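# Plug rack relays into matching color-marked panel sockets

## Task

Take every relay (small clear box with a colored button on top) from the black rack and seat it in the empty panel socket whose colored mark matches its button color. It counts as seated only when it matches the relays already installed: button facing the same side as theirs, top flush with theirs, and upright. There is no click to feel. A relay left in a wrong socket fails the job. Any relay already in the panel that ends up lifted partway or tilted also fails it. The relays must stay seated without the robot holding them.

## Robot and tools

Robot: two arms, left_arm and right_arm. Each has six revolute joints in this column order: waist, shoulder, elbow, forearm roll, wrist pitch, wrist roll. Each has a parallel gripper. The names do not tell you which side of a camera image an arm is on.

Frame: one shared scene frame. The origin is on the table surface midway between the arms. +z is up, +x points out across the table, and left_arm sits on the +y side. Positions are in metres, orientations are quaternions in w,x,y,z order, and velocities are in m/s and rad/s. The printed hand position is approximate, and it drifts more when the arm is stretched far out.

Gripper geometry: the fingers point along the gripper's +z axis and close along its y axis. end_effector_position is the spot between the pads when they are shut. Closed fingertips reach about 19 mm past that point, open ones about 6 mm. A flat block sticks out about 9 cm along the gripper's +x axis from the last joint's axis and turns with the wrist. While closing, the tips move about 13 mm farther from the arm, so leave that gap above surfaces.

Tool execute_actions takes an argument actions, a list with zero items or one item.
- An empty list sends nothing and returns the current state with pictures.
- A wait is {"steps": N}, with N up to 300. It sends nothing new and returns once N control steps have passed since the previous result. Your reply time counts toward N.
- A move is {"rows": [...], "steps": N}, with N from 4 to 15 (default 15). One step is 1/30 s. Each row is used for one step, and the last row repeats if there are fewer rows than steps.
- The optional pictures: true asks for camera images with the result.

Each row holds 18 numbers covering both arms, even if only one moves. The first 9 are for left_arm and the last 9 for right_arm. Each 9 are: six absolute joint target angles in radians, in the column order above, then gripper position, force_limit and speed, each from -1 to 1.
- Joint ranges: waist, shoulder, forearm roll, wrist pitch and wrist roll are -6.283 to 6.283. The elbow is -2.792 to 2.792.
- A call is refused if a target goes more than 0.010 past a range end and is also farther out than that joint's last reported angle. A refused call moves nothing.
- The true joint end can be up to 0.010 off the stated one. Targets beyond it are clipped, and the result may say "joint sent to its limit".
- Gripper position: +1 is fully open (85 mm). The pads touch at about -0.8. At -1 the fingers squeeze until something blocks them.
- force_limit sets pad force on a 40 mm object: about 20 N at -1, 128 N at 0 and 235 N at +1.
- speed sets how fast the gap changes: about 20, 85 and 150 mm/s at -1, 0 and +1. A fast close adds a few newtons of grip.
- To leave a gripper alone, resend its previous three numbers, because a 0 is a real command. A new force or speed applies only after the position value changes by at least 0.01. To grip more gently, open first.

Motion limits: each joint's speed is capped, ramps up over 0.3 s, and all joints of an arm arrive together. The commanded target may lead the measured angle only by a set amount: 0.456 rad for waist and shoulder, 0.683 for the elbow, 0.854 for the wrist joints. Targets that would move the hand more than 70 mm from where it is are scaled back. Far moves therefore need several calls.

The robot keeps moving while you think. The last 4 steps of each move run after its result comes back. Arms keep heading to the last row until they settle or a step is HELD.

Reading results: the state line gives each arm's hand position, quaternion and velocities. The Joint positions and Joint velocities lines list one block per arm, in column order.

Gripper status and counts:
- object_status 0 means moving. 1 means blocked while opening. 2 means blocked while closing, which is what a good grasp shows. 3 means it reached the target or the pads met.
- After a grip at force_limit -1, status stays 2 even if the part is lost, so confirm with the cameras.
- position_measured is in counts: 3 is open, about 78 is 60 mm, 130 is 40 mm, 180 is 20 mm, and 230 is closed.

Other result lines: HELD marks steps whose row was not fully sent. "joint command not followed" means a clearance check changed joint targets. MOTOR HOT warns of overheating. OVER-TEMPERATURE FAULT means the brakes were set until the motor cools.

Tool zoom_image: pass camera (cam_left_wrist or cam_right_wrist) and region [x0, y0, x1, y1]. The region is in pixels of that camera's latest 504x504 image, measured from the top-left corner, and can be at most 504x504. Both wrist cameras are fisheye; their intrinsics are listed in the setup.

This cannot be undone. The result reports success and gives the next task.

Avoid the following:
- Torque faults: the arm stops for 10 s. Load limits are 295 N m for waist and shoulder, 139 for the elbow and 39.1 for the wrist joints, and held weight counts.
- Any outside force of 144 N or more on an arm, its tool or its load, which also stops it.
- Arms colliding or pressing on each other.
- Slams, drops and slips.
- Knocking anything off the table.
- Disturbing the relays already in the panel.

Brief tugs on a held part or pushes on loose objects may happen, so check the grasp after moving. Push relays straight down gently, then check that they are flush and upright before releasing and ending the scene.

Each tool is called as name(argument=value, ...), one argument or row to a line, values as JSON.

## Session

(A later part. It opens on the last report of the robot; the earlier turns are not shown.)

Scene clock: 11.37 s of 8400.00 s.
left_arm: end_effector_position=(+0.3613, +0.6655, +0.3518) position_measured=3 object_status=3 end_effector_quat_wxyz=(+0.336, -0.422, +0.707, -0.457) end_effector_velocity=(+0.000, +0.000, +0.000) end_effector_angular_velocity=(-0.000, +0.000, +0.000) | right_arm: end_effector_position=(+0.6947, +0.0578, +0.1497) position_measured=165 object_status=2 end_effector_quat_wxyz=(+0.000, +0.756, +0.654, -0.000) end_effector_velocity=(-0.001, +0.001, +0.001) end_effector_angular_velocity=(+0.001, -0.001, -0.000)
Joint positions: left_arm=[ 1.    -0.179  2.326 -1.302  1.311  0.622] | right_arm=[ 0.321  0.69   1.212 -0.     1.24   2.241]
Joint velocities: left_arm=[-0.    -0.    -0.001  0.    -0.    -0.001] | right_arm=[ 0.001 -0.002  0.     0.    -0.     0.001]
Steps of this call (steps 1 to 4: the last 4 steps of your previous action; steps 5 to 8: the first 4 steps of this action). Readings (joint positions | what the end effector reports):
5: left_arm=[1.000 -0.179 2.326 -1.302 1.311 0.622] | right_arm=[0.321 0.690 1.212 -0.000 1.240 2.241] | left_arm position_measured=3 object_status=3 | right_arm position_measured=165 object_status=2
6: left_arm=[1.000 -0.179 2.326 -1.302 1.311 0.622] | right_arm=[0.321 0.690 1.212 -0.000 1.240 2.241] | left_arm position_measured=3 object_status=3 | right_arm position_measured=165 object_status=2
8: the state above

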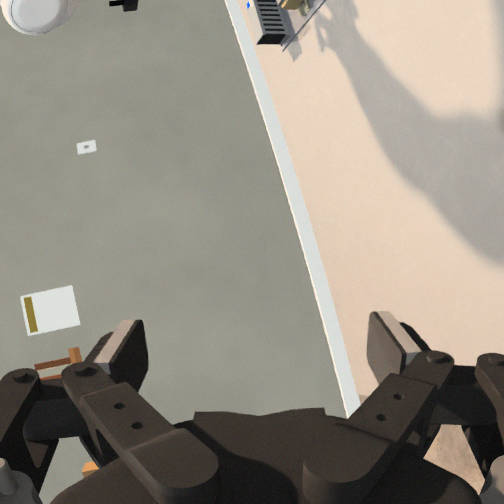

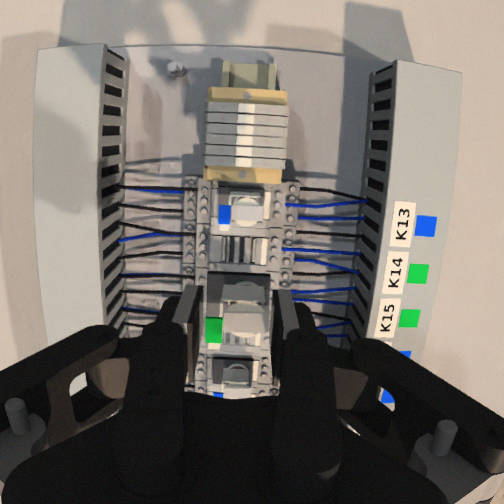

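execute_actions(
  actions=[
    {"rows":[[1.0,-0.179,2.326,-1.302,1.311,0.622,1,0,0,0.3214,0.711,1.2416,0,1.189,2.241,-1,-0.5,-0.1]],"steps":13},
  ],
  pictures=true,
)

Scene clock: 11.90 s of 8400.00 s.
left_arm: end_effector_position=(+0.3613, +0.6655, +0.3518) position_measured=3 object_status=3 end_effector_quat_wxyz=(+0.336, -0.422, +0.707, -0.457) end_effector_velocity=(+0.000, -0.001, -0.000) end_effector_angular_velocity=(+0.001, -0.001, -0.002) | right_arm: end_effector_position=(+0.6947, +0.0581, +0.1147) position_measured=165 object_status=2 end_effector_quat_wxyz=(+0.000, +0.756, +0.654, -0.000) end_effector_velocity=(-0.001, -0.000, -0.001) end_effector_angular_velocity=(-0.001, +0.002, +0.001)
Joint positions: left_arm=[ 1.    -0.179  2.326 -1.302  1.311  0.622] | right_arm=[ 0.321  0.711  1.241 -0.     1.189  2.241]
Joint velocities: left_arm=[-0.001 -0.     0.    -0.     0.001  0.002] | right_arm=[ 0.001 -0.     0.002 -0.     0.    -0.   ]
Steps of this call (steps 1 to 4: the last 4 steps of your previous action; steps 5 to 7: the robot went on to your last target; steps 8 to 16: the first 9 steps of this action). Readings (joint positions | what the end effector reports):
8: left_arm=[1.000 -0.179 2.326 -1.302 1.311 0.622] | right_arm=[0.321 0.690 1.212 -0.000 1.240 2.241] | left_arm position_measured=3 object_status=3 | right_arm position_measured=165 object_status=2
9: left_arm=[1.000 -0.179 2.326 -1.302 1.311 0.622] | right_arm=[0.321 0.692 1.215 0.000 1.232 2.241] | left_arm position_measured=3 object_status=3 | right_arm position_measured=165 object_status=2
11: left_arm=[1.000 -0.179 2.326 -1.302 1.311 0.622] | right_arm=[0.321 0.708 1.238 0.000 1.197 2.241] | left_arm position_measured=3 object_status=3 | right_arm position_measured=165 object_status=2
15: left_arm=[1.000 -0.179 2.326 -1.302 1.311 0.622] | right_arm=[0.321 0.711 1.241 -0.000 1.189 2.241] | left_arm position_measured=3 object_status=3 | right_arm position_measured=165 object_status=2
16: the state above

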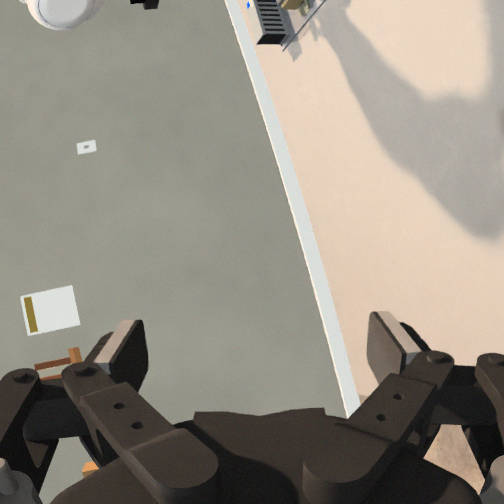

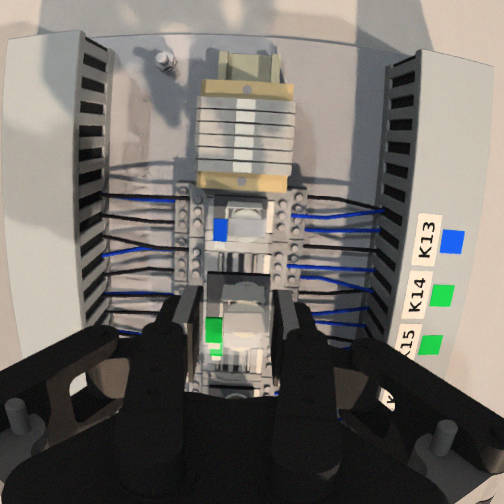

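zoom_image(
  camera="cam_right_wrist",
  region=[160,170,320,400],
)

Region (160, 170, 320, 400) of cam_right_wrist's 504x504 image, scaled by 2.191, with more detail than that image has; it fills the left 351 columns of this view, and the rest is white.

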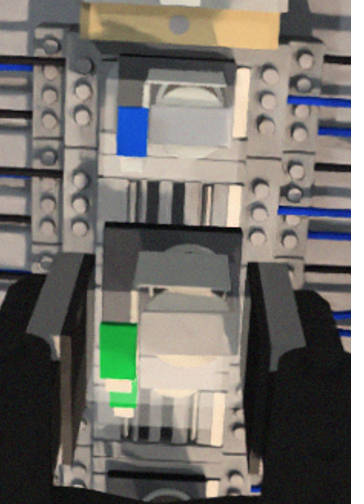

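execute_actions(
  actions=[
    {"rows":[[1.0,-0.179,2.326,-1.302,1.311,0.622,1,0,0,0.3177,0.705,1.2523,0,1.1843,2.2373,-1,-0.5,-0.1],[1.0,-0.179,2.326,-1.302,1.311,0.622,1,0,0,0.3177,0.705,1.2523,0,1.1843,2.2373,-1,-0.5,-0.1],[1.0,-0.179,2.326,-1.302,1.311,0.622,1,0,0,0.3177,0.705,1.2523,0,1.1843,2.2373,-1,-0.5,-0.1],[1.0,-0.179,2.326,-1.302,1.311,0.622,1,0,0,0.3177,0.711,1.2608,0,1.1698,2.2373,-1,-0.5,-0.1]],"steps":13},
  ],
  pictures=true,
)

zoom_image(
  camera="cam_right_wrist",
  region=[160,170,320,400],
)

Scene clock: 13.00 s of 8400.00 s.
left_arm: end_effector_position=(+0.3613, +0.6655, +0.3518) position_measured=3 object_status=3 end_effector_quat_wxyz=(+0.336, -0.422, +0.707, -0.457) end_effector_velocity=(-0.000, -0.000, +0.001) end_effector_angular_velocity=(-0.000, -0.001, -0.001) | right_arm: end_effector_position=(+0.6928, +0.0531, +0.1052) position_measured=165 object_status=2 end_effector_quat_wxyz=(-0.000, +0.757, +0.654, +0.000) end_effector_velocity=(+0.000, -0.000, -0.001) end_effector_angular_velocity=(-0.000, +0.002, +0.001)
Joint positions: left_arm=[ 1.    -0.179  2.326 -1.302  1.311  0.622] | right_arm=[0.318 0.711 1.261 0.    1.17  2.237]
Joint velocities: left_arm=[ 0.    -0.    -0.001  0.     0.002 -0.   ] | right_arm=[-0.     0.001  0.     0.001 -0.    -0.001]
Steps of this call (steps 1 to 4: the last 4 steps of your previous action; steps 5 to 15: the robot went on to your last target; steps 16 to 24: nothing new was sent; steps 25 to 33: the first 9 steps of this action). Readings (joint positions | what the end effector reports):
25: left_arm=[1.000 -0.179 2.326 -1.302 1.311 0.622] | right_arm=[0.321 0.711 1.242 0.000 1.189 2.241] | left_arm position_measured=3 object_status=3 | right_arm position_measured=165 object_status=2
26: left_arm=[1.000 -0.179 2.326 -1.302 1.311 0.622] | right_arm=[0.320 0.709 1.246 0.000 1.187 2.240] | left_arm position_measured=3 object_status=3 | right_arm position_measured=165 object_status=2
28: left_arm=[1.000 -0.179 2.326 -1.302 1.311 0.622] | right_arm=[0.318 0.705 1.252 0.000 1.184 2.238] | left_arm position_measured=3 object_status=3 | right_arm position_measured=165 object_status=2
32: left_arm=[1.000 -0.179 2.326 -1.302 1.311 0.622] | right_arm=[0.318 0.711 1.261 0.000 1.170 2.237] | left_arm position_measured=3 object_status=3 | right_arm position_measured=165 object_status=2
33: the state above

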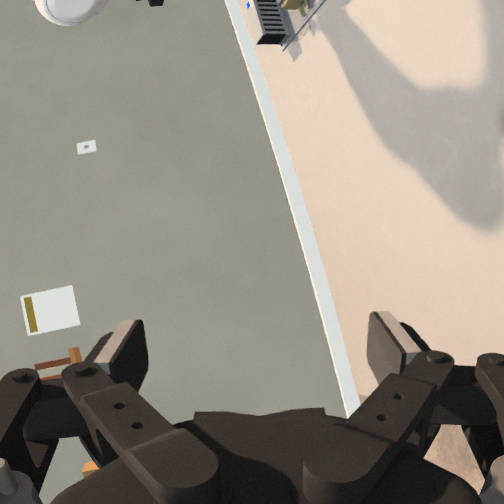

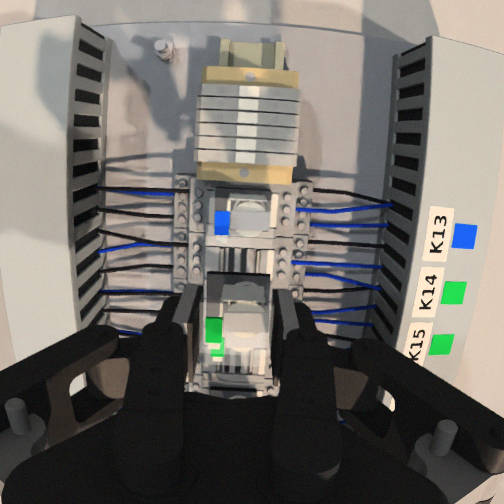

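Region (160, 170, 320, 400) of cam_right_wrist's 504x504 image, scaled by 2.191, with more detail than that image has; it fills the left 351 columns of this view, and the rest is white.

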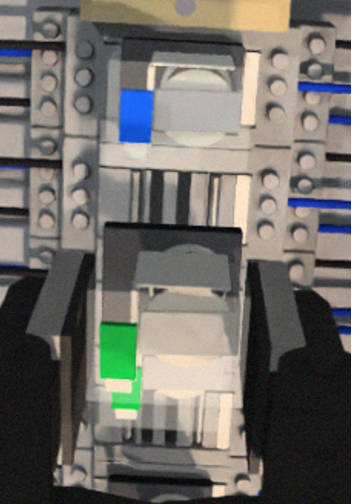

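execute_actions(
  actions=[
    {"rows":[[1.0,-0.179,2.326,-1.302,1.311,0.622,1,0,0,0.3177,0.7134,1.2642,0,1.164,2.2373,-1,-0.5,-0.1],[1.0,-0.179,2.326,-1.302,1.311,0.622,1,0,0,0.3177,0.7158,1.2676,0,1.1582,2.2373,-1,-0.5,-0.1],[1.0,-0.179,2.326,-1.302,1.311,0.622,1,0,0,0.3177,0.7182,1.271,0,1.1524,2.2373,-1,-0.5,-0.1],[1.0,-0.179,2.326,-1.302,1.311,0.622,1,0,0,0.3177,0.720,1.2735,0,1.148,2.2373,-1,-0.5,-0.1],[1.0,-0.179,2.326,-1.302,1.311,0.622,1,0,0,0.3177,0.7218,1.276,0,1.1437,2.2373,-1,-0.5,-0.1],[1.0,-0.179,2.326,-1.302,1.311,0.622,1,0,0,0.3177,0.723,1.2778,0,1.1408,2.2373,-1,-0.5,-0.1],[1.0,-0.179,2.326,-1.302,1.311,0.622,1,0,0,0.3177,0.7242,1.2795,0,1.1379,2.2373,-1,-0.5,-0.1],[1.0,-0.179,2.326,-1.302,1.311,0.622,1,0,0,0.3177,0.7254,1.2812,0,1.135,2.2373,-1,-0.5,-0.1],[1.0,-0.179,2.326,-1.302,1.311,0.622,1,0,0,0.3177,0.7266,1.2829,0,1.1321,2.2373,-1,-0.5,-0.1],[1.0,-0.179,2.326,-1.302,1.311,0.622,1,0,0,0.3177,0.7278,1.2846,0,1.1292,2.2373,-1,-0.5,-0.1]],"steps":15},
  ],
  pictures=true,
)

Scene clock: 13.70 s of 8400.00 s.
left_arm: end_effector_position=(+0.3613, +0.6655, +0.3518) position_measured=3 object_status=3 end_effector_quat_wxyz=(+0.336, -0.422, +0.707, -0.457) end_effector_velocity=(-0.000, +0.000, -0.000) end_effector_angular_velocity=(-0.001, +0.000, +0.001) | right_arm: end_effector_position=(+0.6917, +0.0524, +0.0786) position_measured=165 object_status=2 end_effector_quat_wxyz=(+0.000, +0.756, +0.654, +0.000) end_effector_velocity=(-0.004, -0.002, -0.048) end_effector_angular_velocity=(-0.002, +0.003, -0.001)
Joint positions: left_arm=[ 1.    -0.179  2.326 -1.302  1.311  0.622] | right_arm=[ 0.318  0.727  1.283 -0.     1.131  2.237]
Joint velocities: left_arm=[ 0.001  0.     0.     0.     0.    -0.   ] | right_arm=[-0.     0.029  0.041  0.    -0.067 -0.   ]
Steps of this call (steps 1 to 4: the last 4 steps of your previous action; steps 5 to 10: the robot went on to your last target; steps 11 to 21: the first 11 steps of this action). Readings (joint positions | what the end effector reports):
11: left_arm=[1.000 -0.179 2.326 -1.302 1.311 0.622] | right_arm=[0.318 0.711 1.261 0.000 1.170 2.237] | left_arm position_measured=3 object_status=3 | right_arm position_measured=165 object_status=2
12: left_arm=[1.000 -0.179 2.326 -1.302 1.311 0.622] | right_arm=[0.318 0.712 1.262 0.000 1.167 2.237] | left_arm position_measured=3 object_status=3 | right_arm position_measured=165 object_status=2
14: left_arm=[1.000 -0.179 2.326 -1.302 1.311 0.622] | right_arm=[0.318 0.716 1.269 -0.000 1.156 2.237] | left_arm position_measured=3 object_status=3 | right_arm position_measured=165 object_status=2
18: left_arm=[1.000 -0.179 2.326 -1.302 1.311 0.622] | right_arm=[0.318 0.723 1.278 -0.000 1.140 2.237] | left_arm position_measured=3 object_status=3 | right_arm position_measured=165 object_status=2
21: the state above

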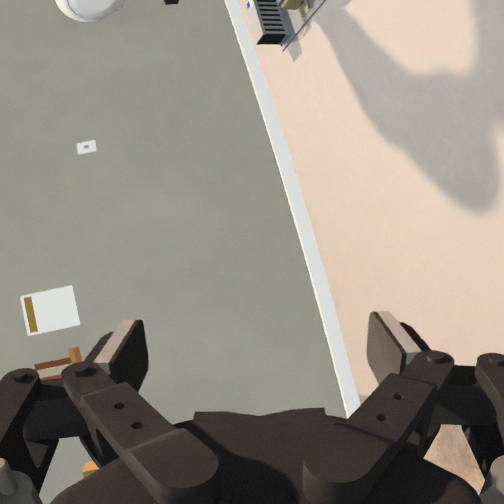

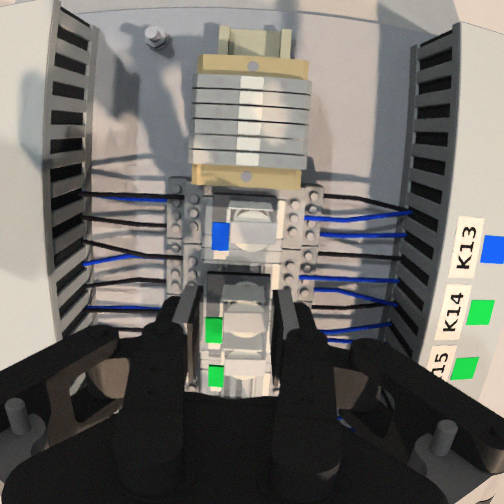

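execute_actions(
  actions=[
    {"rows":[[1.0,-0.179,2.326,-1.302,1.311,0.622,1,0,0,0.3177,0.730,1.2796,0,1.132,2.2373,-1,-0.5,-0.1],[1.0,-0.179,2.326,-1.302,1.311,0.622,1,0,0,0.3177,0.730,1.2796,0,1.132,2.2373,-1,-0.5,-0.1],[1.0,-0.179,2.326,-1.302,1.311,0.622,1,0,0,0.3177,0.730,1.2796,0,1.132,2.2373,-1,-0.5,-0.1],[1.0,-0.179,2.326,-1.302,1.311,0.622,1,0,0,0.3177,0.730,1.2796,0,1.132,2.2373,-1,-0.5,-0.1],[1.0,-0.179,2.326,-1.302,1.311,0.622,1,0,0,0.3177,0.731,1.2805,0,1.1301,2.2373,-1,-0.5,-0.1],[1.0,-0.179,2.326,-1.302,1.311,0.622,1,0,0,0.3177,0.732,1.2814,0,1.1282,2.2373,-1,-0.5,-0.1],[1.0,-0.179,2.326,-1.302,1.311,0.622,1,0,0,0.3177,0.733,1.2823,0,1.1263,2.2373,-1,-0.5,-0.1],[1.0,-0.179,2.326,-1.302,1.311,0.622,1,0,0,0.3177,0.734,1.2832,0,1.1244,2.2373,-1,-0.5,-0.1],[1.0,-0.179,2.326,-1.302,1.311,0.622,1,0,0,0.3177,0.735,1.2841,0,1.1225,2.2373,-1,-0.5,-0.1],[1.0,-0.179,2.326,-1.302,1.311,0.622,1,0,0,0.3177,0.7358,1.2849,0,1.1209,2.2373,-1,-0.5,-0.1]],"steps":15},
  ],
  pictures=true,
)

Scene clock: 14.47 s of 8400.00 s.
left_arm: end_effector_position=(+0.3613, +0.6655, +0.3518) position_measured=3 object_status=3 end_effector_quat_wxyz=(+0.336, -0.422, +0.707, -0.457) end_effector_velocity=(-0.000, +0.001, -0.000) end_effector_angular_velocity=(-0.000, +0.001, +0.001) | right_arm: end_effector_position=(+0.6934, +0.0537, +0.0723) position_measured=165 object_status=2 end_effector_quat_wxyz=(+0.000, +0.756, +0.654, +0.001) end_effector_velocity=(-0.004, -0.002, -0.032) end_effector_angular_velocity=(-0.004, +0.006, +0.001)
Joint positions: left_arm=[ 1.    -0.179  2.326 -1.302  1.311  0.622] | right_arm=[0.318 0.734 1.284 0.    1.122 2.237]
Joint velocities: left_arm=[ 0.001  0.    -0.     0.    -0.001 -0.001] | right_arm=[ 0.001  0.02   0.027 -0.    -0.04  -0.   ]
Steps of this call (steps 1 to 4: the last 4 steps of your previous action; steps 5 to 12: the robot went on to your last target; steps 13 to 23: the first 11 steps of this action). Readings (joint positions | what the end effector reports):
13: left_arm=[1.000 -0.179 2.326 -1.302 1.311 0.622] | right_arm=[0.318 0.728 1.285 -0.000 1.129 2.237] | left_arm position_measured=3 object_status=3 | right_arm position_measured=165 object_status=2
14: left_arm=[1.000 -0.179 2.326 -1.302 1.311 0.622] | right_arm=[0.318 0.729 1.282 -0.000 1.130 2.237] | left_arm position_measured=3 object_status=3 | right_arm position_measured=165 object_status=2
16: left_arm=[1.000 -0.179 2.326 -1.302 1.311 0.622] | right_arm=[0.318 0.730 1.280 -0.000 1.131 2.237] | left_arm position_measured=3 object_status=3 | right_arm position_measured=165 object_status=2
20: left_arm=[1.000 -0.179 2.326 -1.302 1.311 0.622] | right_arm=[0.318 0.732 1.281 -0.000 1.128 2.237] | left_arm position_measured=3 object_status=3 | right_arm position_measured=165 object_status=2
23: the state above

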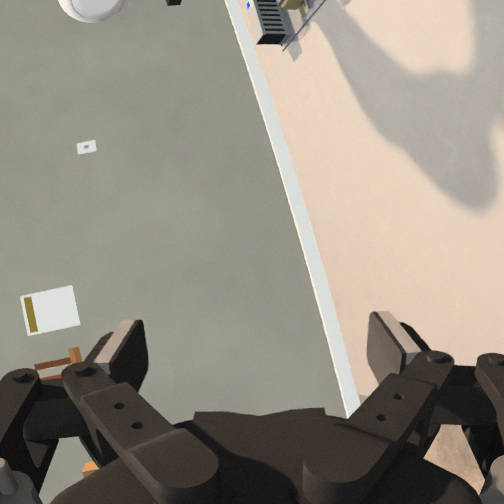

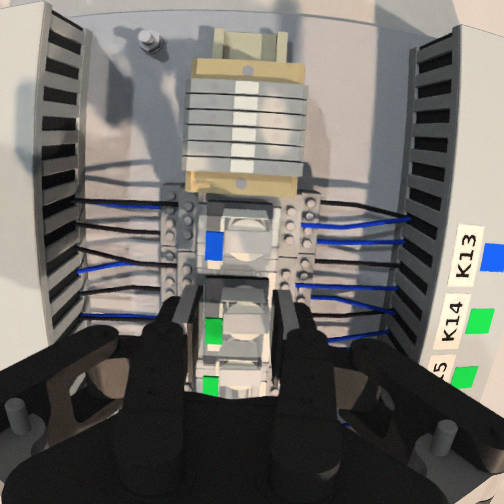

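execute_actions(
  actions=[
    {"rows":[[1.0,-0.179,2.326,-1.302,1.311,0.622,1,0,0,0.3177,0.7358,1.2849,0,1.1209,2.2373,-0.05,-0.5,0.5],[1.0,-0.179,2.326,-1.302,1.311,0.622,1,0,0,0.3177,0.7358,1.2849,0,1.1209,2.2373,-0.05,-0.5,0.5],[1.0,-0.179,2.326,-1.302,1.311,0.622,1,0,0,0.3177,0.7358,1.2849,0,1.1209,2.2373,-0.05,-0.5,0.5],[1.0,-0.179,2.326,-1.302,1.311,0.622,1,0,0,0.3177,0.7358,1.2849,0,1.1209,2.2373,-0.05,-0.5,0.5],[1.0,-0.179,2.326,-1.302,1.311,0.622,1,0,0,0.3177,0.7358,1.2849,0,1.1209,2.2373,-0.05,-0.5,0.5],[1.0,-0.179,2.326,-1.302,1.311,0.622,1,0,0,0.3177,0.7358,1.2849,0,1.1209,2.2373,-0.05,-0.5,0.5],[1.0,-0.179,2.326,-1.302,1.311,0.622,1,0,0,0.3177,0.7115,1.2601,0,1.17,2.2373,-0.05,-0.5,0.5]],"steps":14},
  ],
  pictures=true,
)

execute_actions(
  actions=[
    {"rows":[[1.0,-0.179,2.326,-1.302,1.311,0.622,1,0,0,0.3177,0.7115,1.2601,0,1.17,2.2373,-1,-0.5,1]],"steps":13},
  ],
  pictures=true,
)

Scene clock: 24.53 s of 8400.00 s.
left_arm: end_effector_position=(+0.3613, +0.6655, +0.3518) position_measured=3 object_status=3 end_effector_quat_wxyz=(+0.336, -0.422, +0.707, -0.457) end_effector_velocity=(-0.001, +0.001, +0.000) end_effector_angular_velocity=(+0.001, -0.000, +0.003) | right_arm: end_effector_position=(+0.6941, +0.0548, +0.0741) position_measured=165 object_status=2 end_effector_quat_wxyz=(-0.000, +0.756, +0.654, +0.003) end_effector_velocity=(+0.000, +0.000, +0.001) end_effector_angular_velocity=(+0.001, -0.001, -0.000)
Joint positions: left_arm=[ 1.    -0.179  2.326 -1.302  1.311  0.622] | right_arm=[0.318 0.733 1.282 0.002 1.122 2.237]
Joint velocities: left_arm=[ 0.002 -0.     0.     0.    -0.001  0.   ] | right_arm=[-0.    -0.001 -0.     0.     0.     0.   ]
FORCE FAULT: contact force on the right arm reached its limit, and that arm stopped for 10 seconds. The contact can be on any part of that arm, not only on its tool. That arm's remaining commands of this call were not run. That arm holds still and accepts commands again. Move the arm away from the contact; if what it grips holds it there, let go first. Pushing or pulling that hard again can fault the arm again.
Kept back: nothing.
The stop of the right arm began at step 2 of this call (marked STOPPED below). From that step on that arm followed nothing that you had sent. 17 of its steps, steps kept back included, did not run and will not run. The other arm was sent all steps of this action in this call, none kept back. Nothing is kept back now, and the robot has no last target.
Steps of this call (steps 1 to 4: the last 4 steps of your previous action; steps 5 to 10: the robot went on to your last target; steps 11 to 20: the first 10 steps of this action; steps 21 to 24: the last 4 steps of this action, not kept back; steps 25 to 302: the stop continued). Readings (joint positions | what the end effector reports):
1: left_arm=[1.000 -0.179 2.326 -1.302 1.311 0.622] | right_arm=[0.318 0.733 1.283 0.001 1.122 2.237] | left_arm position_measured=3 object_status=3 | right_arm position_measured=165 object_status=2
2: left_arm=[1.000 -0.179 2.326 -1.302 1.311 0.622] | right_arm=[0.318 0.733 1.282 0.001 1.122 2.237] | left_arm position_measured=3 object_status=3 | right_arm position_measured=165 object_status=2 STOPPED (the right arm)
4: left_arm=[1.000 -0.179 2.326 -1.302 1.311 0.622] | right_arm=[0.318 0.733 1.282 0.001 1.122 2.237] | left_arm position_measured=3 object_status=3 | right_arm position_measured=165 object_status=2
8: left_arm=[1.000 -0.179 2.326 -1.302 1.311 0.622] | right_arm=[0.318 0.733 1.282 0.002 1.122 2.237] | left_arm position_measured=3 object_status=3 | right_arm position_measured=165 object_status=2
302: the state above

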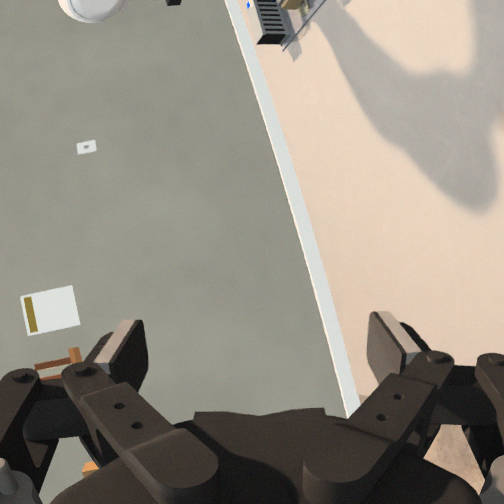

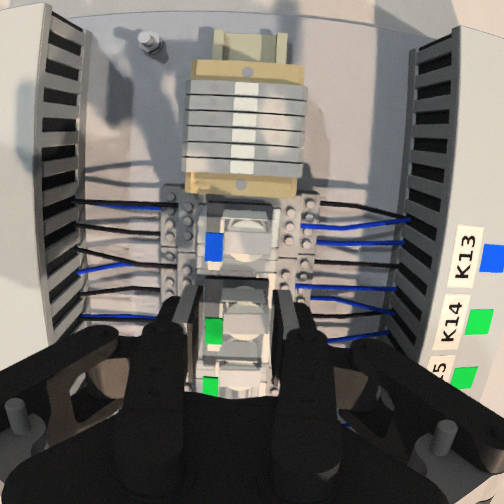

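Scene clock: 24.57 s of 8400.00 s.
left_arm: end_effector_position=(+0.3613, +0.6655, +0.3518) position_measured=3 object_status=3 end_effector_quat_wxyz=(+0.336, -0.422, +0.707, -0.457) end_effector_velocity=(-0.000, -0.000, -0.000) end_effector_angular_velocity=(-0.000, -0.000, -0.001) | right_arm: end_effector_position=(+0.6941, +0.0548, +0.0741) position_measured=165 object_status=2 end_effector_quat_wxyz=(-0.000, +0.756, +0.654, +0.003) end_effector_velocity=(-0.000, +0.000, +0.001) end_effector_angular_velocity=(-0.000, -0.001, +0.001)
Joint positions: left_arm=[ 1.    -0.179  2.326 -1.302  1.311  0.622] | right_arm=[0.318 0.733 1.282 0.002 1.122 2.237]
Joint velocities: left_arm=[-0. -0.  0. -0.  0.  0.] | right_arm=[ 0.001 -0.001  0.    -0.     0.    -0.   ]
Kept back: nothing.
A stop began in an earlier call of the same reply, so what this call sent did not run. Send another action.
Steps of this call (step 1: nothing new was sent). Readings (joint positions | what the end effector reports):
1: the state above

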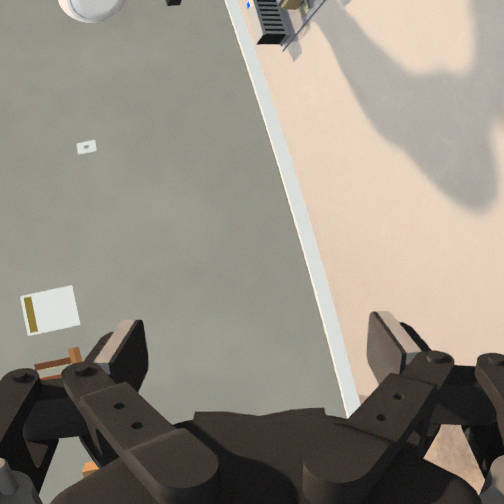

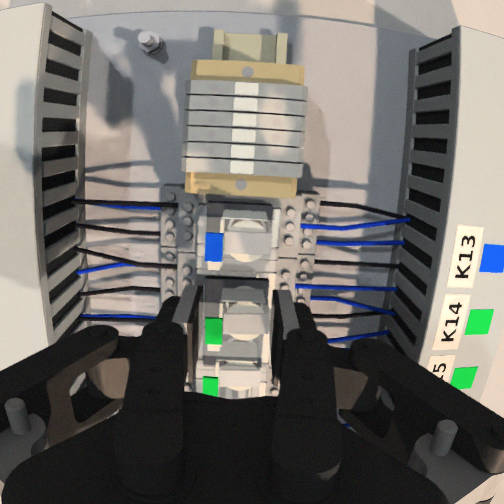

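execute_actions(
  actions=[
    {"rows":[[1.0,-0.179,2.326,-1.302,1.311,0.622,1,0,0,0.318,0.733,1.282,0,1.122,2.2373,-0.05,-0.5,0.5],[1.0,-0.179,2.326,-1.302,1.311,0.622,1,0,0,0.318,0.733,1.282,0,1.122,2.2373,-0.05,-0.5,0.5],[1.0,-0.179,2.326,-1.302,1.311,0.622,1,0,0,0.318,0.733,1.282,0,1.122,2.2373,-0.05,-0.5,0.5],[1.0,-0.179,2.326,-1.302,1.311,0.622,1,0,0,0.318,0.733,1.282,0,1.122,2.2373,-0.05,-0.5,0.5],[1.0,-0.179,2.326,-1.302,1.311,0.622,1,0,0,0.318,0.733,1.282,0,1.122,2.2373,-0.05,-0.5,0.5],[1.0,-0.179,2.326,-1.302,1.311,0.622,1,0,0,0.318,0.733,1.282,0,1.122,2.2373,-0.05,-0.5,0.5],[1.0,-0.179,2.326,-1.302,1.311,0.622,1,0,0,0.3177,0.705,1.2523,0,1.1843,2.2373,-0.05,-0.5,0.5]],"steps":15},
  ],
  pictures=true,
)

zoom_image(
  camera="cam_right_wrist",
  region=[160,170,320,400],
)

Scene clock: 25.20 s of 8400.00 s.
left_arm: end_effector_position=(+0.3613, +0.6655, +0.3518) position_measured=3 object_status=3 end_effector_quat_wxyz=(+0.336, -0.422, +0.707, -0.457) end_effector_velocity=(+0.000, -0.001, -0.000) end_effector_angular_velocity=(+0.000, +0.000, -0.001) | right_arm: end_effector_position=(+0.6939, +0.0538, +0.1148) position_measured=136 object_status=0 end_effector_quat_wxyz=(+0.000, +0.756, +0.654, +0.001) end_effector_velocity=(-0.011, -0.006, +0.107) end_effector_angular_velocity=(-0.002, +0.005, +0.000)
Joint positions: left_arm=[ 1.    -0.179  2.326 -1.302  1.311  0.622] | right_arm=[0.318 0.705 1.252 0.    1.182 2.237]
Joint velocities: left_arm=[-0.001 -0.     0.001 -0.    -0.     0.001] | right_arm=[ 0.    -0.085 -0.056  0.001  0.147 -0.   ]
Steps of this call (steps 1 to 8: nothing new was sent; steps 9 to 19: the first 11 steps of this action). Readings (joint positions | what the end effector reports):
9: left_arm=[1.000 -0.179 2.326 -1.302 1.311 0.622] | right_arm=[0.318 0.733 1.282 0.002 1.122 2.237] | left_arm position_measured=3 object_status=3 | right_arm position_measured=165 object_status=0
10: left_arm=[1.000 -0.179 2.326 -1.302 1.311 0.622] | right_arm=[0.318 0.733 1.282 0.001 1.122 2.237] | left_arm position_measured=3 object_status=3 | right_arm position_measured=165 object_status=0
12: left_arm=[1.000 -0.179 2.326 -1.302 1.311 0.622] | right_arm=[0.318 0.733 1.282 0.000 1.122 2.237] | left_arm position_measured=3 object_status=3 | right_arm position_measured=152 object_status=0
16: left_arm=[1.000 -0.179 2.326 -1.302 1.311 0.622] | right_arm=[0.318 0.731 1.279 -0.000 1.129 2.237] | left_arm position_measured=3 object_status=3 | right_arm position_measured=137 object_status=0
19: the state above

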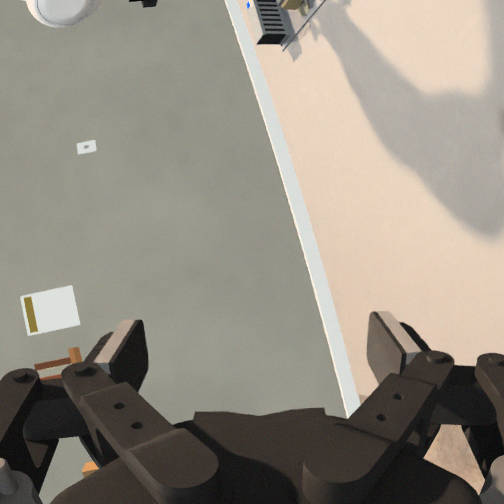

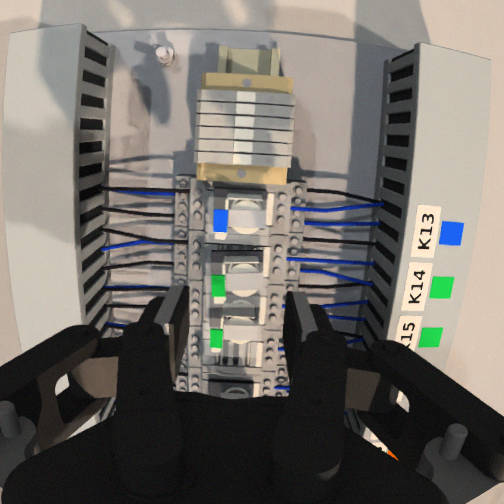

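Region (160, 170, 320, 400) of cam_right_wrist's 504x504 image, scaled by 2.191, with more detail than that image has; it fills the left 351 columns of this view, and the rest is white.

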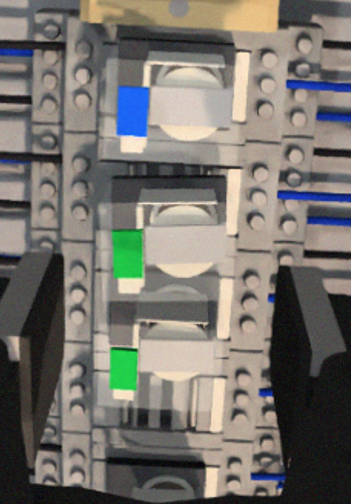

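execute_actions(
  actions=[
    {"rows":[[1.0,-0.179,2.326,-1.302,1.311,0.622,1,0,0,0.318,0.706,1.2506,0,1.185,2.2373,-1,-0.5,1],[1.0,-0.179,2.326,-1.302,1.311,0.622,1,0,0,0.318,0.706,1.2506,0,1.185,2.2373,-1,-0.5,1],[1.0,-0.179,2.326,-1.302,1.311,0.622,1,0,0,0.318,0.706,1.2506,0,1.185,2.2373,-1,-0.5,1],[1.0,-0.179,2.326,-1.302,1.311,0.622,1,0,0,0.318,0.706,1.2506,0,1.185,2.2373,-1,-0.5,1],[1.0,-0.179,2.326,-1.302,1.311,0.622,1,0,0,0.318,0.706,1.2506,0,1.185,2.2373,-1,-0.5,1],[1.0,-0.179,2.326,-1.302,1.311,0.622,1,0,0,0.318,0.706,1.2506,0,1.185,2.2373,-1,-0.5,1],[1.0,-0.179,2.326,-1.302,1.311,0.622,1,0,0,0.318,0.706,1.2506,0,1.185,2.2373,-1,-0.5,1],[1.0,-0.179,2.326,-1.302,1.311,0.622,1,0,0,0.318,0.706,1.2506,0,1.185,2.2373,-1,-0.5,1],[1.0,-0.179,2.326,-1.302,1.311,0.622,1,0,0,0.318,0.7125,1.2584,0,1.1707,2.2373,-1,-0.5,1],[1.0,-0.179,2.326,-1.302,1.311,0.622,1,0,0,0.318,0.7145,1.2606,0,1.1665,2.2373,-1,-0.5,1],[1.0,-0.179,2.326,-1.302,1.311,0.622,1,0,0,0.318,0.7166,1.2628,0,1.1622,2.2373,-1,-0.5,1],[1.0,-0.179,2.326,-1.302,1.311,0.622,1,0,0,0.318,0.7179,1.2643,0,1.1594,2.2373,-1,-0.5,1],[1.0,-0.179,2.326,-1.302,1.311,0.622,1,0,0,0.318,0.7193,1.2658,0,1.1566,2.2373,-1,-0.5,1],[1.0,-0.179,2.326,-1.302,1.311,0.622,1,0,0,0.318,0.7206,1.2672,0,1.1537,2.2373,-1,-0.5,1]],"steps":15},
  ],
)

execute_actions(
  actions=[
    {"rows":[[1.0,-0.179,2.326,-1.302,1.311,0.622,1,0,0,0.318,0.7213,1.268,0,1.1523,2.2373,-1,-0.5,1],[1.0,-0.179,2.326,-1.302,1.311,0.622,1,0,0,0.318,0.722,1.2687,0,1.1509,2.2373,-1,-0.5,1]],"steps":9},
  ],
  pictures=true,
)

Scene clock: 26.17 s of 8400.00 s.
left_arm: end_effector_position=(+0.3613, +0.6655, +0.3518) position_measured=3 object_status=3 end_effector_quat_wxyz=(+0.336, -0.422, +0.707, -0.457) end_effector_velocity=(+0.000, -0.000, -0.000) end_effector_angular_velocity=(+0.000, +0.000, -0.000) | right_arm: end_effector_position=(+0.6934, +0.0537, +0.1055) position_measured=231 object_status=0 end_effector_quat_wxyz=(-0.000, +0.756, +0.654, -0.000) end_effector_velocity=(-0.015, -0.011, -0.182) end_effector_angular_velocity=(-0.033, +0.050, +0.001)
Joint positions: left_arm=[ 1.    -0.179  2.326 -1.302  1.311  0.622] | right_arm=[ 0.318  0.712  1.258 -0.     1.172  2.237]
Joint velocities: left_arm=[-0.001  0.     0.    -0.    -0.001  0.   ] | right_arm=[-0.001  0.119  0.141 -0.004 -0.2    0.   ]
Steps of this call (steps 1 to 4: the last 4 steps of your previous action; steps 5 to 15: the robot went on to your last target; steps 16 to 18: nothing new was sent; steps 19 to 29: the first 11 steps of this action). Readings (joint positions | what the end effector reports):
19: left_arm=[1.000 -0.179 2.326 -1.302 1.311 0.622] | right_arm=[0.318 0.705 1.252 -0.000 1.184 2.237] | left_arm position_measured=3 object_status=3 | right_arm position_measured=135 object_status=0
20: left_arm=[1.000 -0.179 2.326 -1.302 1.311 0.622] | right_arm=[0.318 0.706 1.251 -0.000 1.185 2.237] | left_arm position_measured=3 object_status=3 | right_arm position_measured=136 object_status=0
22: left_arm=[1.000 -0.179 2.326 -1.302 1.311 0.622] | right_arm=[0.318 0.706 1.251 -0.000 1.185 2.237] | left_arm position_measured=3 object_status=3 | right_arm position_measured=153 object_status=0
26: left_arm=[1.000 -0.179 2.326 -1.302 1.311 0.622] | right_arm=[0.318 0.706 1.251 -0.000 1.185 2.237] | left_arm position_measured=3 object_status=3 | right_arm position_measured=202 object_status=0
29: the state above

Scene clock: 26.47 s of 8400.00 s.
left_arm: end_effector_position=(+0.3613, +0.6655, +0.3518) position_measured=3 object_status=3 end_effector_quat_wxyz=(+0.336, -0.422, +0.707, -0.457) end_effector_velocity=(+0.000, -0.001, +0.000) end_effector_angular_velocity=(+0.001, -0.000, -0.002) | right_arm: end_effector_position=(+0.6937, +0.0539, +0.0915) position_measured=231 object_status=3 end_effector_quat_wxyz=(+0.000, +0.756, +0.654, +0.000) end_effector_velocity=(-0.002, -0.001, -0.003) end_effector_angular_velocity=(-0.002, +0.002, +0.000)
Joint positions: left_arm=[ 1.    -0.179  2.326 -1.302  1.311  0.622] | right_arm=[ 0.318  0.721  1.268 -0.     1.151  2.237]
Joint velocities: left_arm=[-0.002 -0.     0.     0.     0.     0.001] | right_arm=[ 0.     0.001  0.005 -0.    -0.003 -0.   ]
Steps of this call (steps 1 to 4: the last 4 steps of your previous action; steps 5 to 9: the first 5 steps of this action). Readings (joint positions | what the end effector reports):
5: left_arm=[1.000 -0.179 2.326 -1.302 1.311 0.622] | right_arm=[0.318 0.720 1.267 -0.000 1.154 2.237] | left_arm position_measured=3 object_status=3 | right_arm position_measured=231 object_status=3
6: left_arm=[1.000 -0.179 2.326 -1.302 1.311 0.622] | right_arm=[0.318 0.721 1.267 -0.000 1.153 2.237] | left_arm position_measured=3 object_status=3 | right_arm position_measured=231 object_status=3
8: left_arm=[1.000 -0.179 2.326 -1.302 1.311 0.622] | right_arm=[0.318 0.721 1.268 -0.000 1.151 2.237] | left_arm position_measured=3 object_status=3 | right_arm position_measured=231 object_status=3
9: the state above

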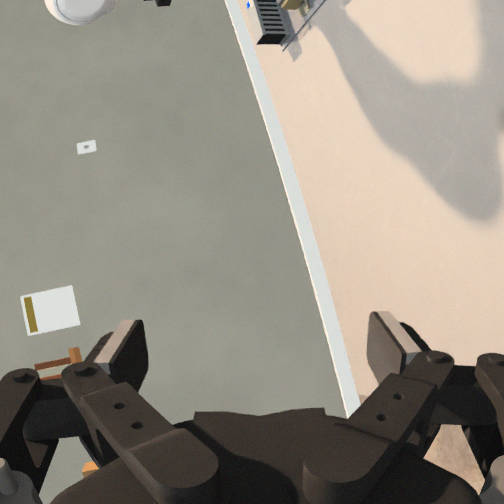

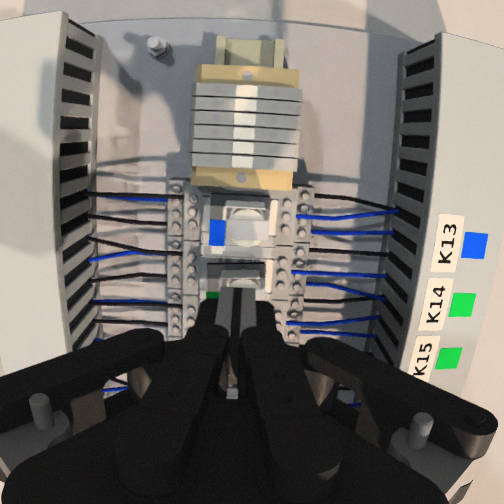

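execute_actions(
  actions=[
    {"rows":[[1.0,-0.179,2.326,-1.302,1.311,0.622,1,0,0,0.318,0.7224,1.2691,0,1.1502,2.2373,-1,-0.5,1],[1.0,-0.179,2.326,-1.302,1.311,0.622,1,0,0,0.318,0.7227,1.2694,0,1.1495,2.2373,-1,-0.5,1],[1.0,-0.179,2.326,-1.302,1.311,0.622,1,0,0,0.318,0.7227,1.2694,0,1.1495,2.2373,-1,-0.5,1],[1.0,-0.179,2.326,-1.302,1.311,0.622,1,0,0,0.318,0.7227,1.2694,0,1.1495,2.2373,-1,-0.5,1],[1.0,-0.179,2.326,-1.302,1.311,0.622,1,0,0,0.318,0.7227,1.2694,0,1.1495,2.2373,-1,-0.5,1],[1.0,-0.179,2.326,-1.302,1.311,0.622,1,0,0,0.318,0.7227,1.2694,0,1.1495,2.2373,-1,-0.5,1],[1.0,-0.179,2.326,-1.302,1.311,0.622,1,0,0,0.318,0.695,1.234,0,1.2126,2.2373,-1,-0.5,1]],"steps":15},
  ],
  pictures=true,
)

zoom_image(
  camera="cam_right_wrist",
  region=[160,170,320,400],
)

Scene clock: 27.20 s of 8400.00 s.
left_arm: end_effector_position=(+0.3613, +0.6655, +0.3518) position_measured=3 object_status=3 end_effector_quat_wxyz=(+0.336, -0.422, +0.707, -0.457) end_effector_velocity=(+0.001, -0.001, -0.000) end_effector_angular_velocity=(-0.000, +0.000, -0.002) | right_arm: end_effector_position=(+0.6944, +0.0544, +0.1321) position_measured=231 object_status=3 end_effector_quat_wxyz=(-0.000, +0.756, +0.654, +0.001) end_effector_velocity=(-0.001, -0.001, +0.138) end_effector_angular_velocity=(+0.015, -0.026, +0.000)
Joint positions: left_arm=[ 1.    -0.179  2.326 -1.302  1.311  0.622] | right_arm=[0.318 0.696 1.234 0.    1.209 2.237]
Joint velocities: left_arm=[-0.003 -0.     0.    -0.    -0.    -0.   ] | right_arm=[-0.    -0.1   -0.088 -0.001  0.158 -0.   ]
Steps of this call (steps 1 to 4: the last 4 steps of your previous action; steps 5 to 11: the robot went on to your last target; steps 12 to 22: the first 11 steps of this action). Readings (joint positions | what the end effector reports):
12: left_arm=[1.000 -0.179 2.326 -1.302 1.311 0.622] | right_arm=[0.318 0.722 1.269 0.000 1.151 2.237] | left_arm position_measured=3 object_status=3 | right_arm position_measured=231 object_status=3
13: left_arm=[1.000 -0.179 2.326 -1.302 1.311 0.622] | right_arm=[0.318 0.722 1.269 0.000 1.150 2.237] | left_arm position_measured=3 object_status=3 | right_arm position_measured=231 object_status=3
15: left_arm=[1.000 -0.179 2.326 -1.302 1.311 0.622] | right_arm=[0.318 0.722 1.269 0.000 1.150 2.237] | left_arm position_measured=3 object_status=3 | right_arm position_measured=231 object_status=3
19: left_arm=[1.000 -0.179 2.326 -1.302 1.311 0.622] | right_arm=[0.318 0.720 1.266 0.000 1.156 2.237] | left_arm position_measured=3 object_status=3 | right_arm position_measured=231 object_status=3
22: the state above

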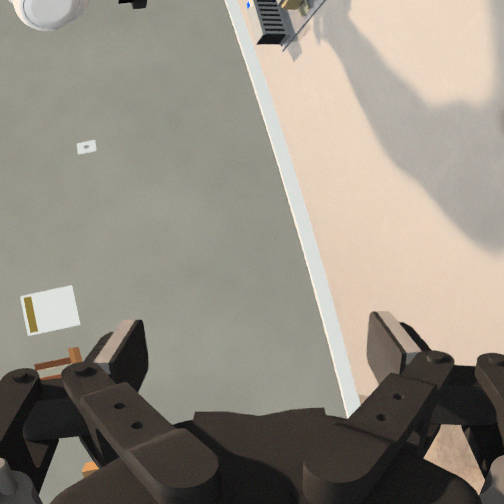

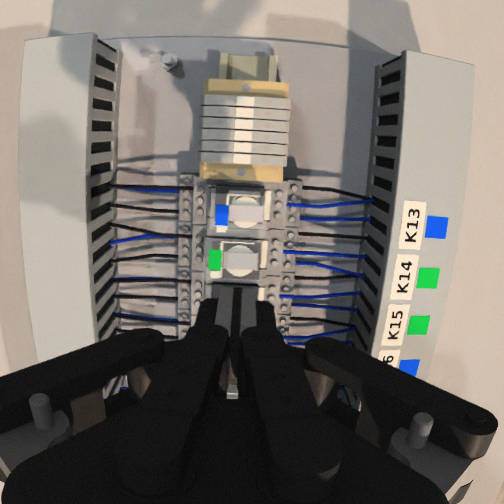

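Region (160, 170, 320, 400) of cam_right_wrist's 504x504 image, scaled by 2.191, with more detail than that image has; it fills the left 351 columns of this view, and the rest is white.

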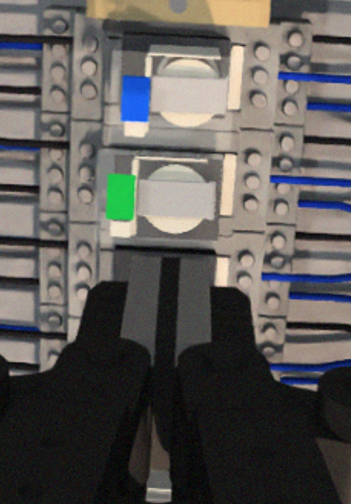

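execute_actions(
  actions=[
    {"rows":[[1.0,-0.179,2.326,-1.302,1.311,0.622,1,0,0,0.2669,0.6377,1.3312,0,1.1727,2.1865,0.15,-0.5,1]],"steps":15},
  ],
  pictures=true,
)

zoom_image(
  camera="cam_right_wrist",
  region=[160,100,330,340],
)

Scene clock: 27.87 s of 8400.00 s.
left_arm: end_effector_position=(+0.3613, +0.6655, +0.3518) position_measured=3 object_status=3 end_effector_quat_wxyz=(+0.336, -0.422, +0.707, -0.457) end_effector_velocity=(+0.000, -0.001, +0.000) end_effector_angular_velocity=(+0.001, -0.001, -0.003) | right_arm: end_effector_position=(+0.6856, -0.0030, +0.1349) position_measured=126 object_status=0 end_effector_quat_wxyz=(+0.000, +0.756, +0.654, +0.000) end_effector_velocity=(-0.001, -0.001, -0.001) end_effector_angular_velocity=(-0.001, +0.001, +0.001)
Joint positions: left_arm=[ 1.    -0.179  2.326 -1.302  1.311  0.622] | right_arm=[ 0.267  0.638  1.331 -0.     1.173  2.187]
Joint velocities: left_arm=[-0.002 -0.    -0.001  0.     0.001  0.001] | right_arm=[-0.     0.     0.002 -0.    -0.001 -0.001]
Steps of this call (steps 1 to 4: the last 4 steps of your previous action; steps 5 to 9: the robot went on to your last target; steps 10 to 20: the first 11 steps of this action). Readings (joint positions | what the end effector reports):
10: left_arm=[1.000 -0.179 2.326 -1.302 1.311 0.622] | right_arm=[0.318 0.695 1.234 0.000 1.213 2.237] | left_arm position_measured=3 object_status=3 | right_arm position_measured=231 object_status=0
11: left_arm=[1.000 -0.179 2.326 -1.302 1.311 0.622] | right_arm=[0.315 0.692 1.240 0.000 1.211 2.235] | left_arm position_measured=3 object_status=3 | right_arm position_measured=231 object_status=0
13: left_arm=[1.000 -0.179 2.326 -1.302 1.311 0.622] | right_arm=[0.292 0.666 1.284 0.000 1.193 2.212] | left_arm position_measured=3 object_status=3 | right_arm position_measured=214 object_status=0
17: left_arm=[1.000 -0.179 2.326 -1.302 1.311 0.622] | right_arm=[0.267 0.638 1.331 -0.000 1.173 2.187] | left_arm position_measured=3 object_status=3 | right_arm position_measured=164 object_status=0
20: the state above

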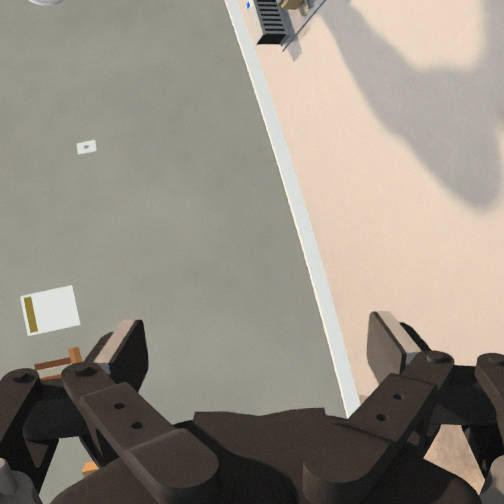

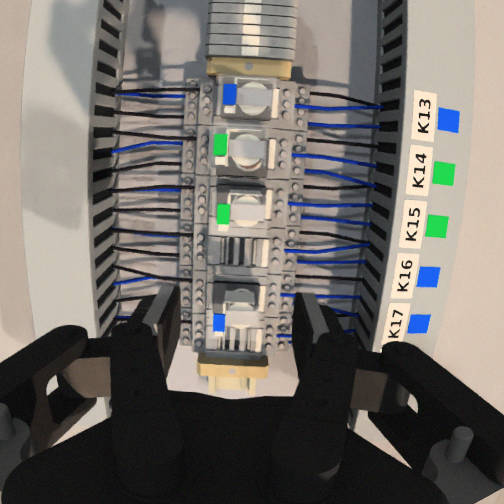

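Region (160, 100, 330, 340) of cam_right_wrist's 504x504 image, scaled by 2.100, with more detail than that image has; it fills the left 357 columns of this view, and the rest is white.

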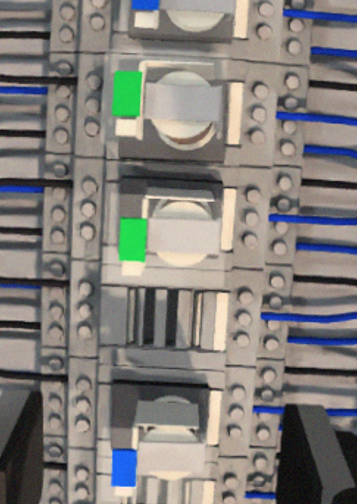

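zoom_image(
  camera="cam_right_wrist",
  region=[195,70,295,240],
)

Region (195, 70, 295, 240) of cam_right_wrist's 504x504 image, scaled by 2.965, with more detail than that image has; it fills the left 296 columns of this view, and the rest is white.

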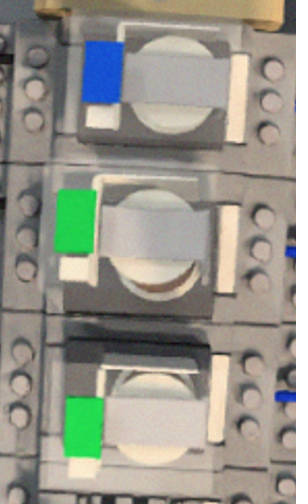

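execute_actions(
  actions=[
    {"rows":[[1.0,-0.179,2.326,-1.302,1.311,0.622,1,0,0,0.3208,0.7134,1.2471,0,1.1811,2.2564,-0.05,-0.8,0.5]],"steps":15},
  ],
  pictures=true,
)

Scene clock: 29.27 s of 8400.00 s.
left_arm: end_effector_position=(+0.3613, +0.6655, +0.3518) position_measured=3 object_status=3 end_effector_quat_wxyz=(+0.336, -0.422, +0.707, -0.457) end_effector_velocity=(-0.000, +0.000, +0.000) end_effector_angular_velocity=(-0.001, -0.000, -0.000) | right_arm: end_effector_position=(+0.6944, +0.0573, +0.1094) position_measured=135 object_status=0 end_effector_quat_wxyz=(-0.000, +0.762, +0.648, -0.000) end_effector_velocity=(-0.000, +0.000, -0.002) end_effector_angular_velocity=(-0.001, +0.002, -0.001)
Joint positions: left_arm=[ 1.    -0.179  2.326 -1.302  1.311  0.622] | right_arm=[0.321 0.714 1.247 0.    1.181 2.256]
Joint velocities: left_arm=[ 0.001  0.    -0.     0.     0.002 -0.001] | right_arm=[0.    0.002 0.    0.    0.    0.001]
Steps of this call (steps 1 to 4: the last 4 steps of your previous action; steps 5 to 15: the robot went on to your last target; steps 16 to 31: nothing new was sent; steps 32 to 42: the first 11 steps of this action). Readings (joint positions | what the end effector reports):
32: left_arm=[1.000 -0.179 2.326 -1.302 1.311 0.622] | right_arm=[0.267 0.638 1.331 0.000 1.173 2.186] | left_arm position_measured=3 object_status=3 | right_arm position_measured=110 object_status=0
33: left_arm=[1.000 -0.179 2.326 -1.302 1.311 0.622] | right_arm=[0.269 0.641 1.327 0.000 1.173 2.189] | left_arm position_measured=3 object_status=3 | right_arm position_measured=111 object_status=0
35: left_arm=[1.000 -0.179 2.326 -1.302 1.311 0.622] | right_arm=[0.291 0.671 1.294 0.000 1.176 2.217] | left_arm position_measured=3 object_status=3 | right_arm position_measured=123 object_status=0
39: left_arm=[1.000 -0.179 2.326 -1.302 1.311 0.622] | right_arm=[0.321 0.714 1.248 0.000 1.181 2.256] | left_arm position_measured=3 object_status=3 | right_arm position_measured=135 object_status=0
42: the state above

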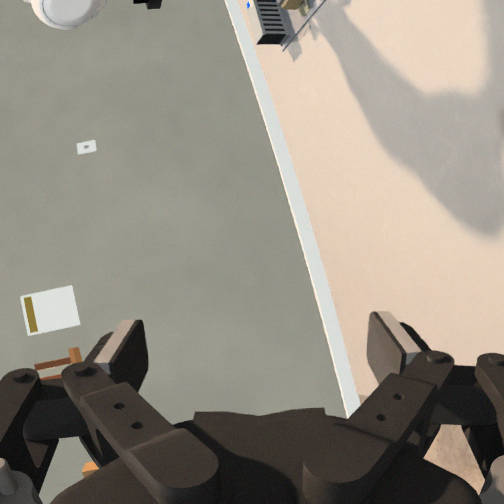

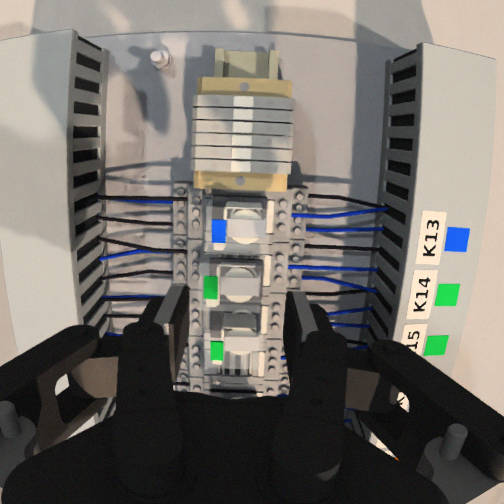

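zoom_image(
  camera="cam_right_wrist",
  region=[170,200,310,390],
)

Region (170, 200, 310, 390) of cam_right_wrist's 504x504 image, scaled by 2.653, with more detail than that image has; it fills the left 371 columns of this view, and the rest is white.

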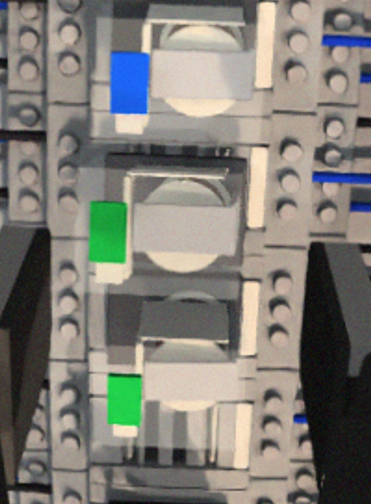

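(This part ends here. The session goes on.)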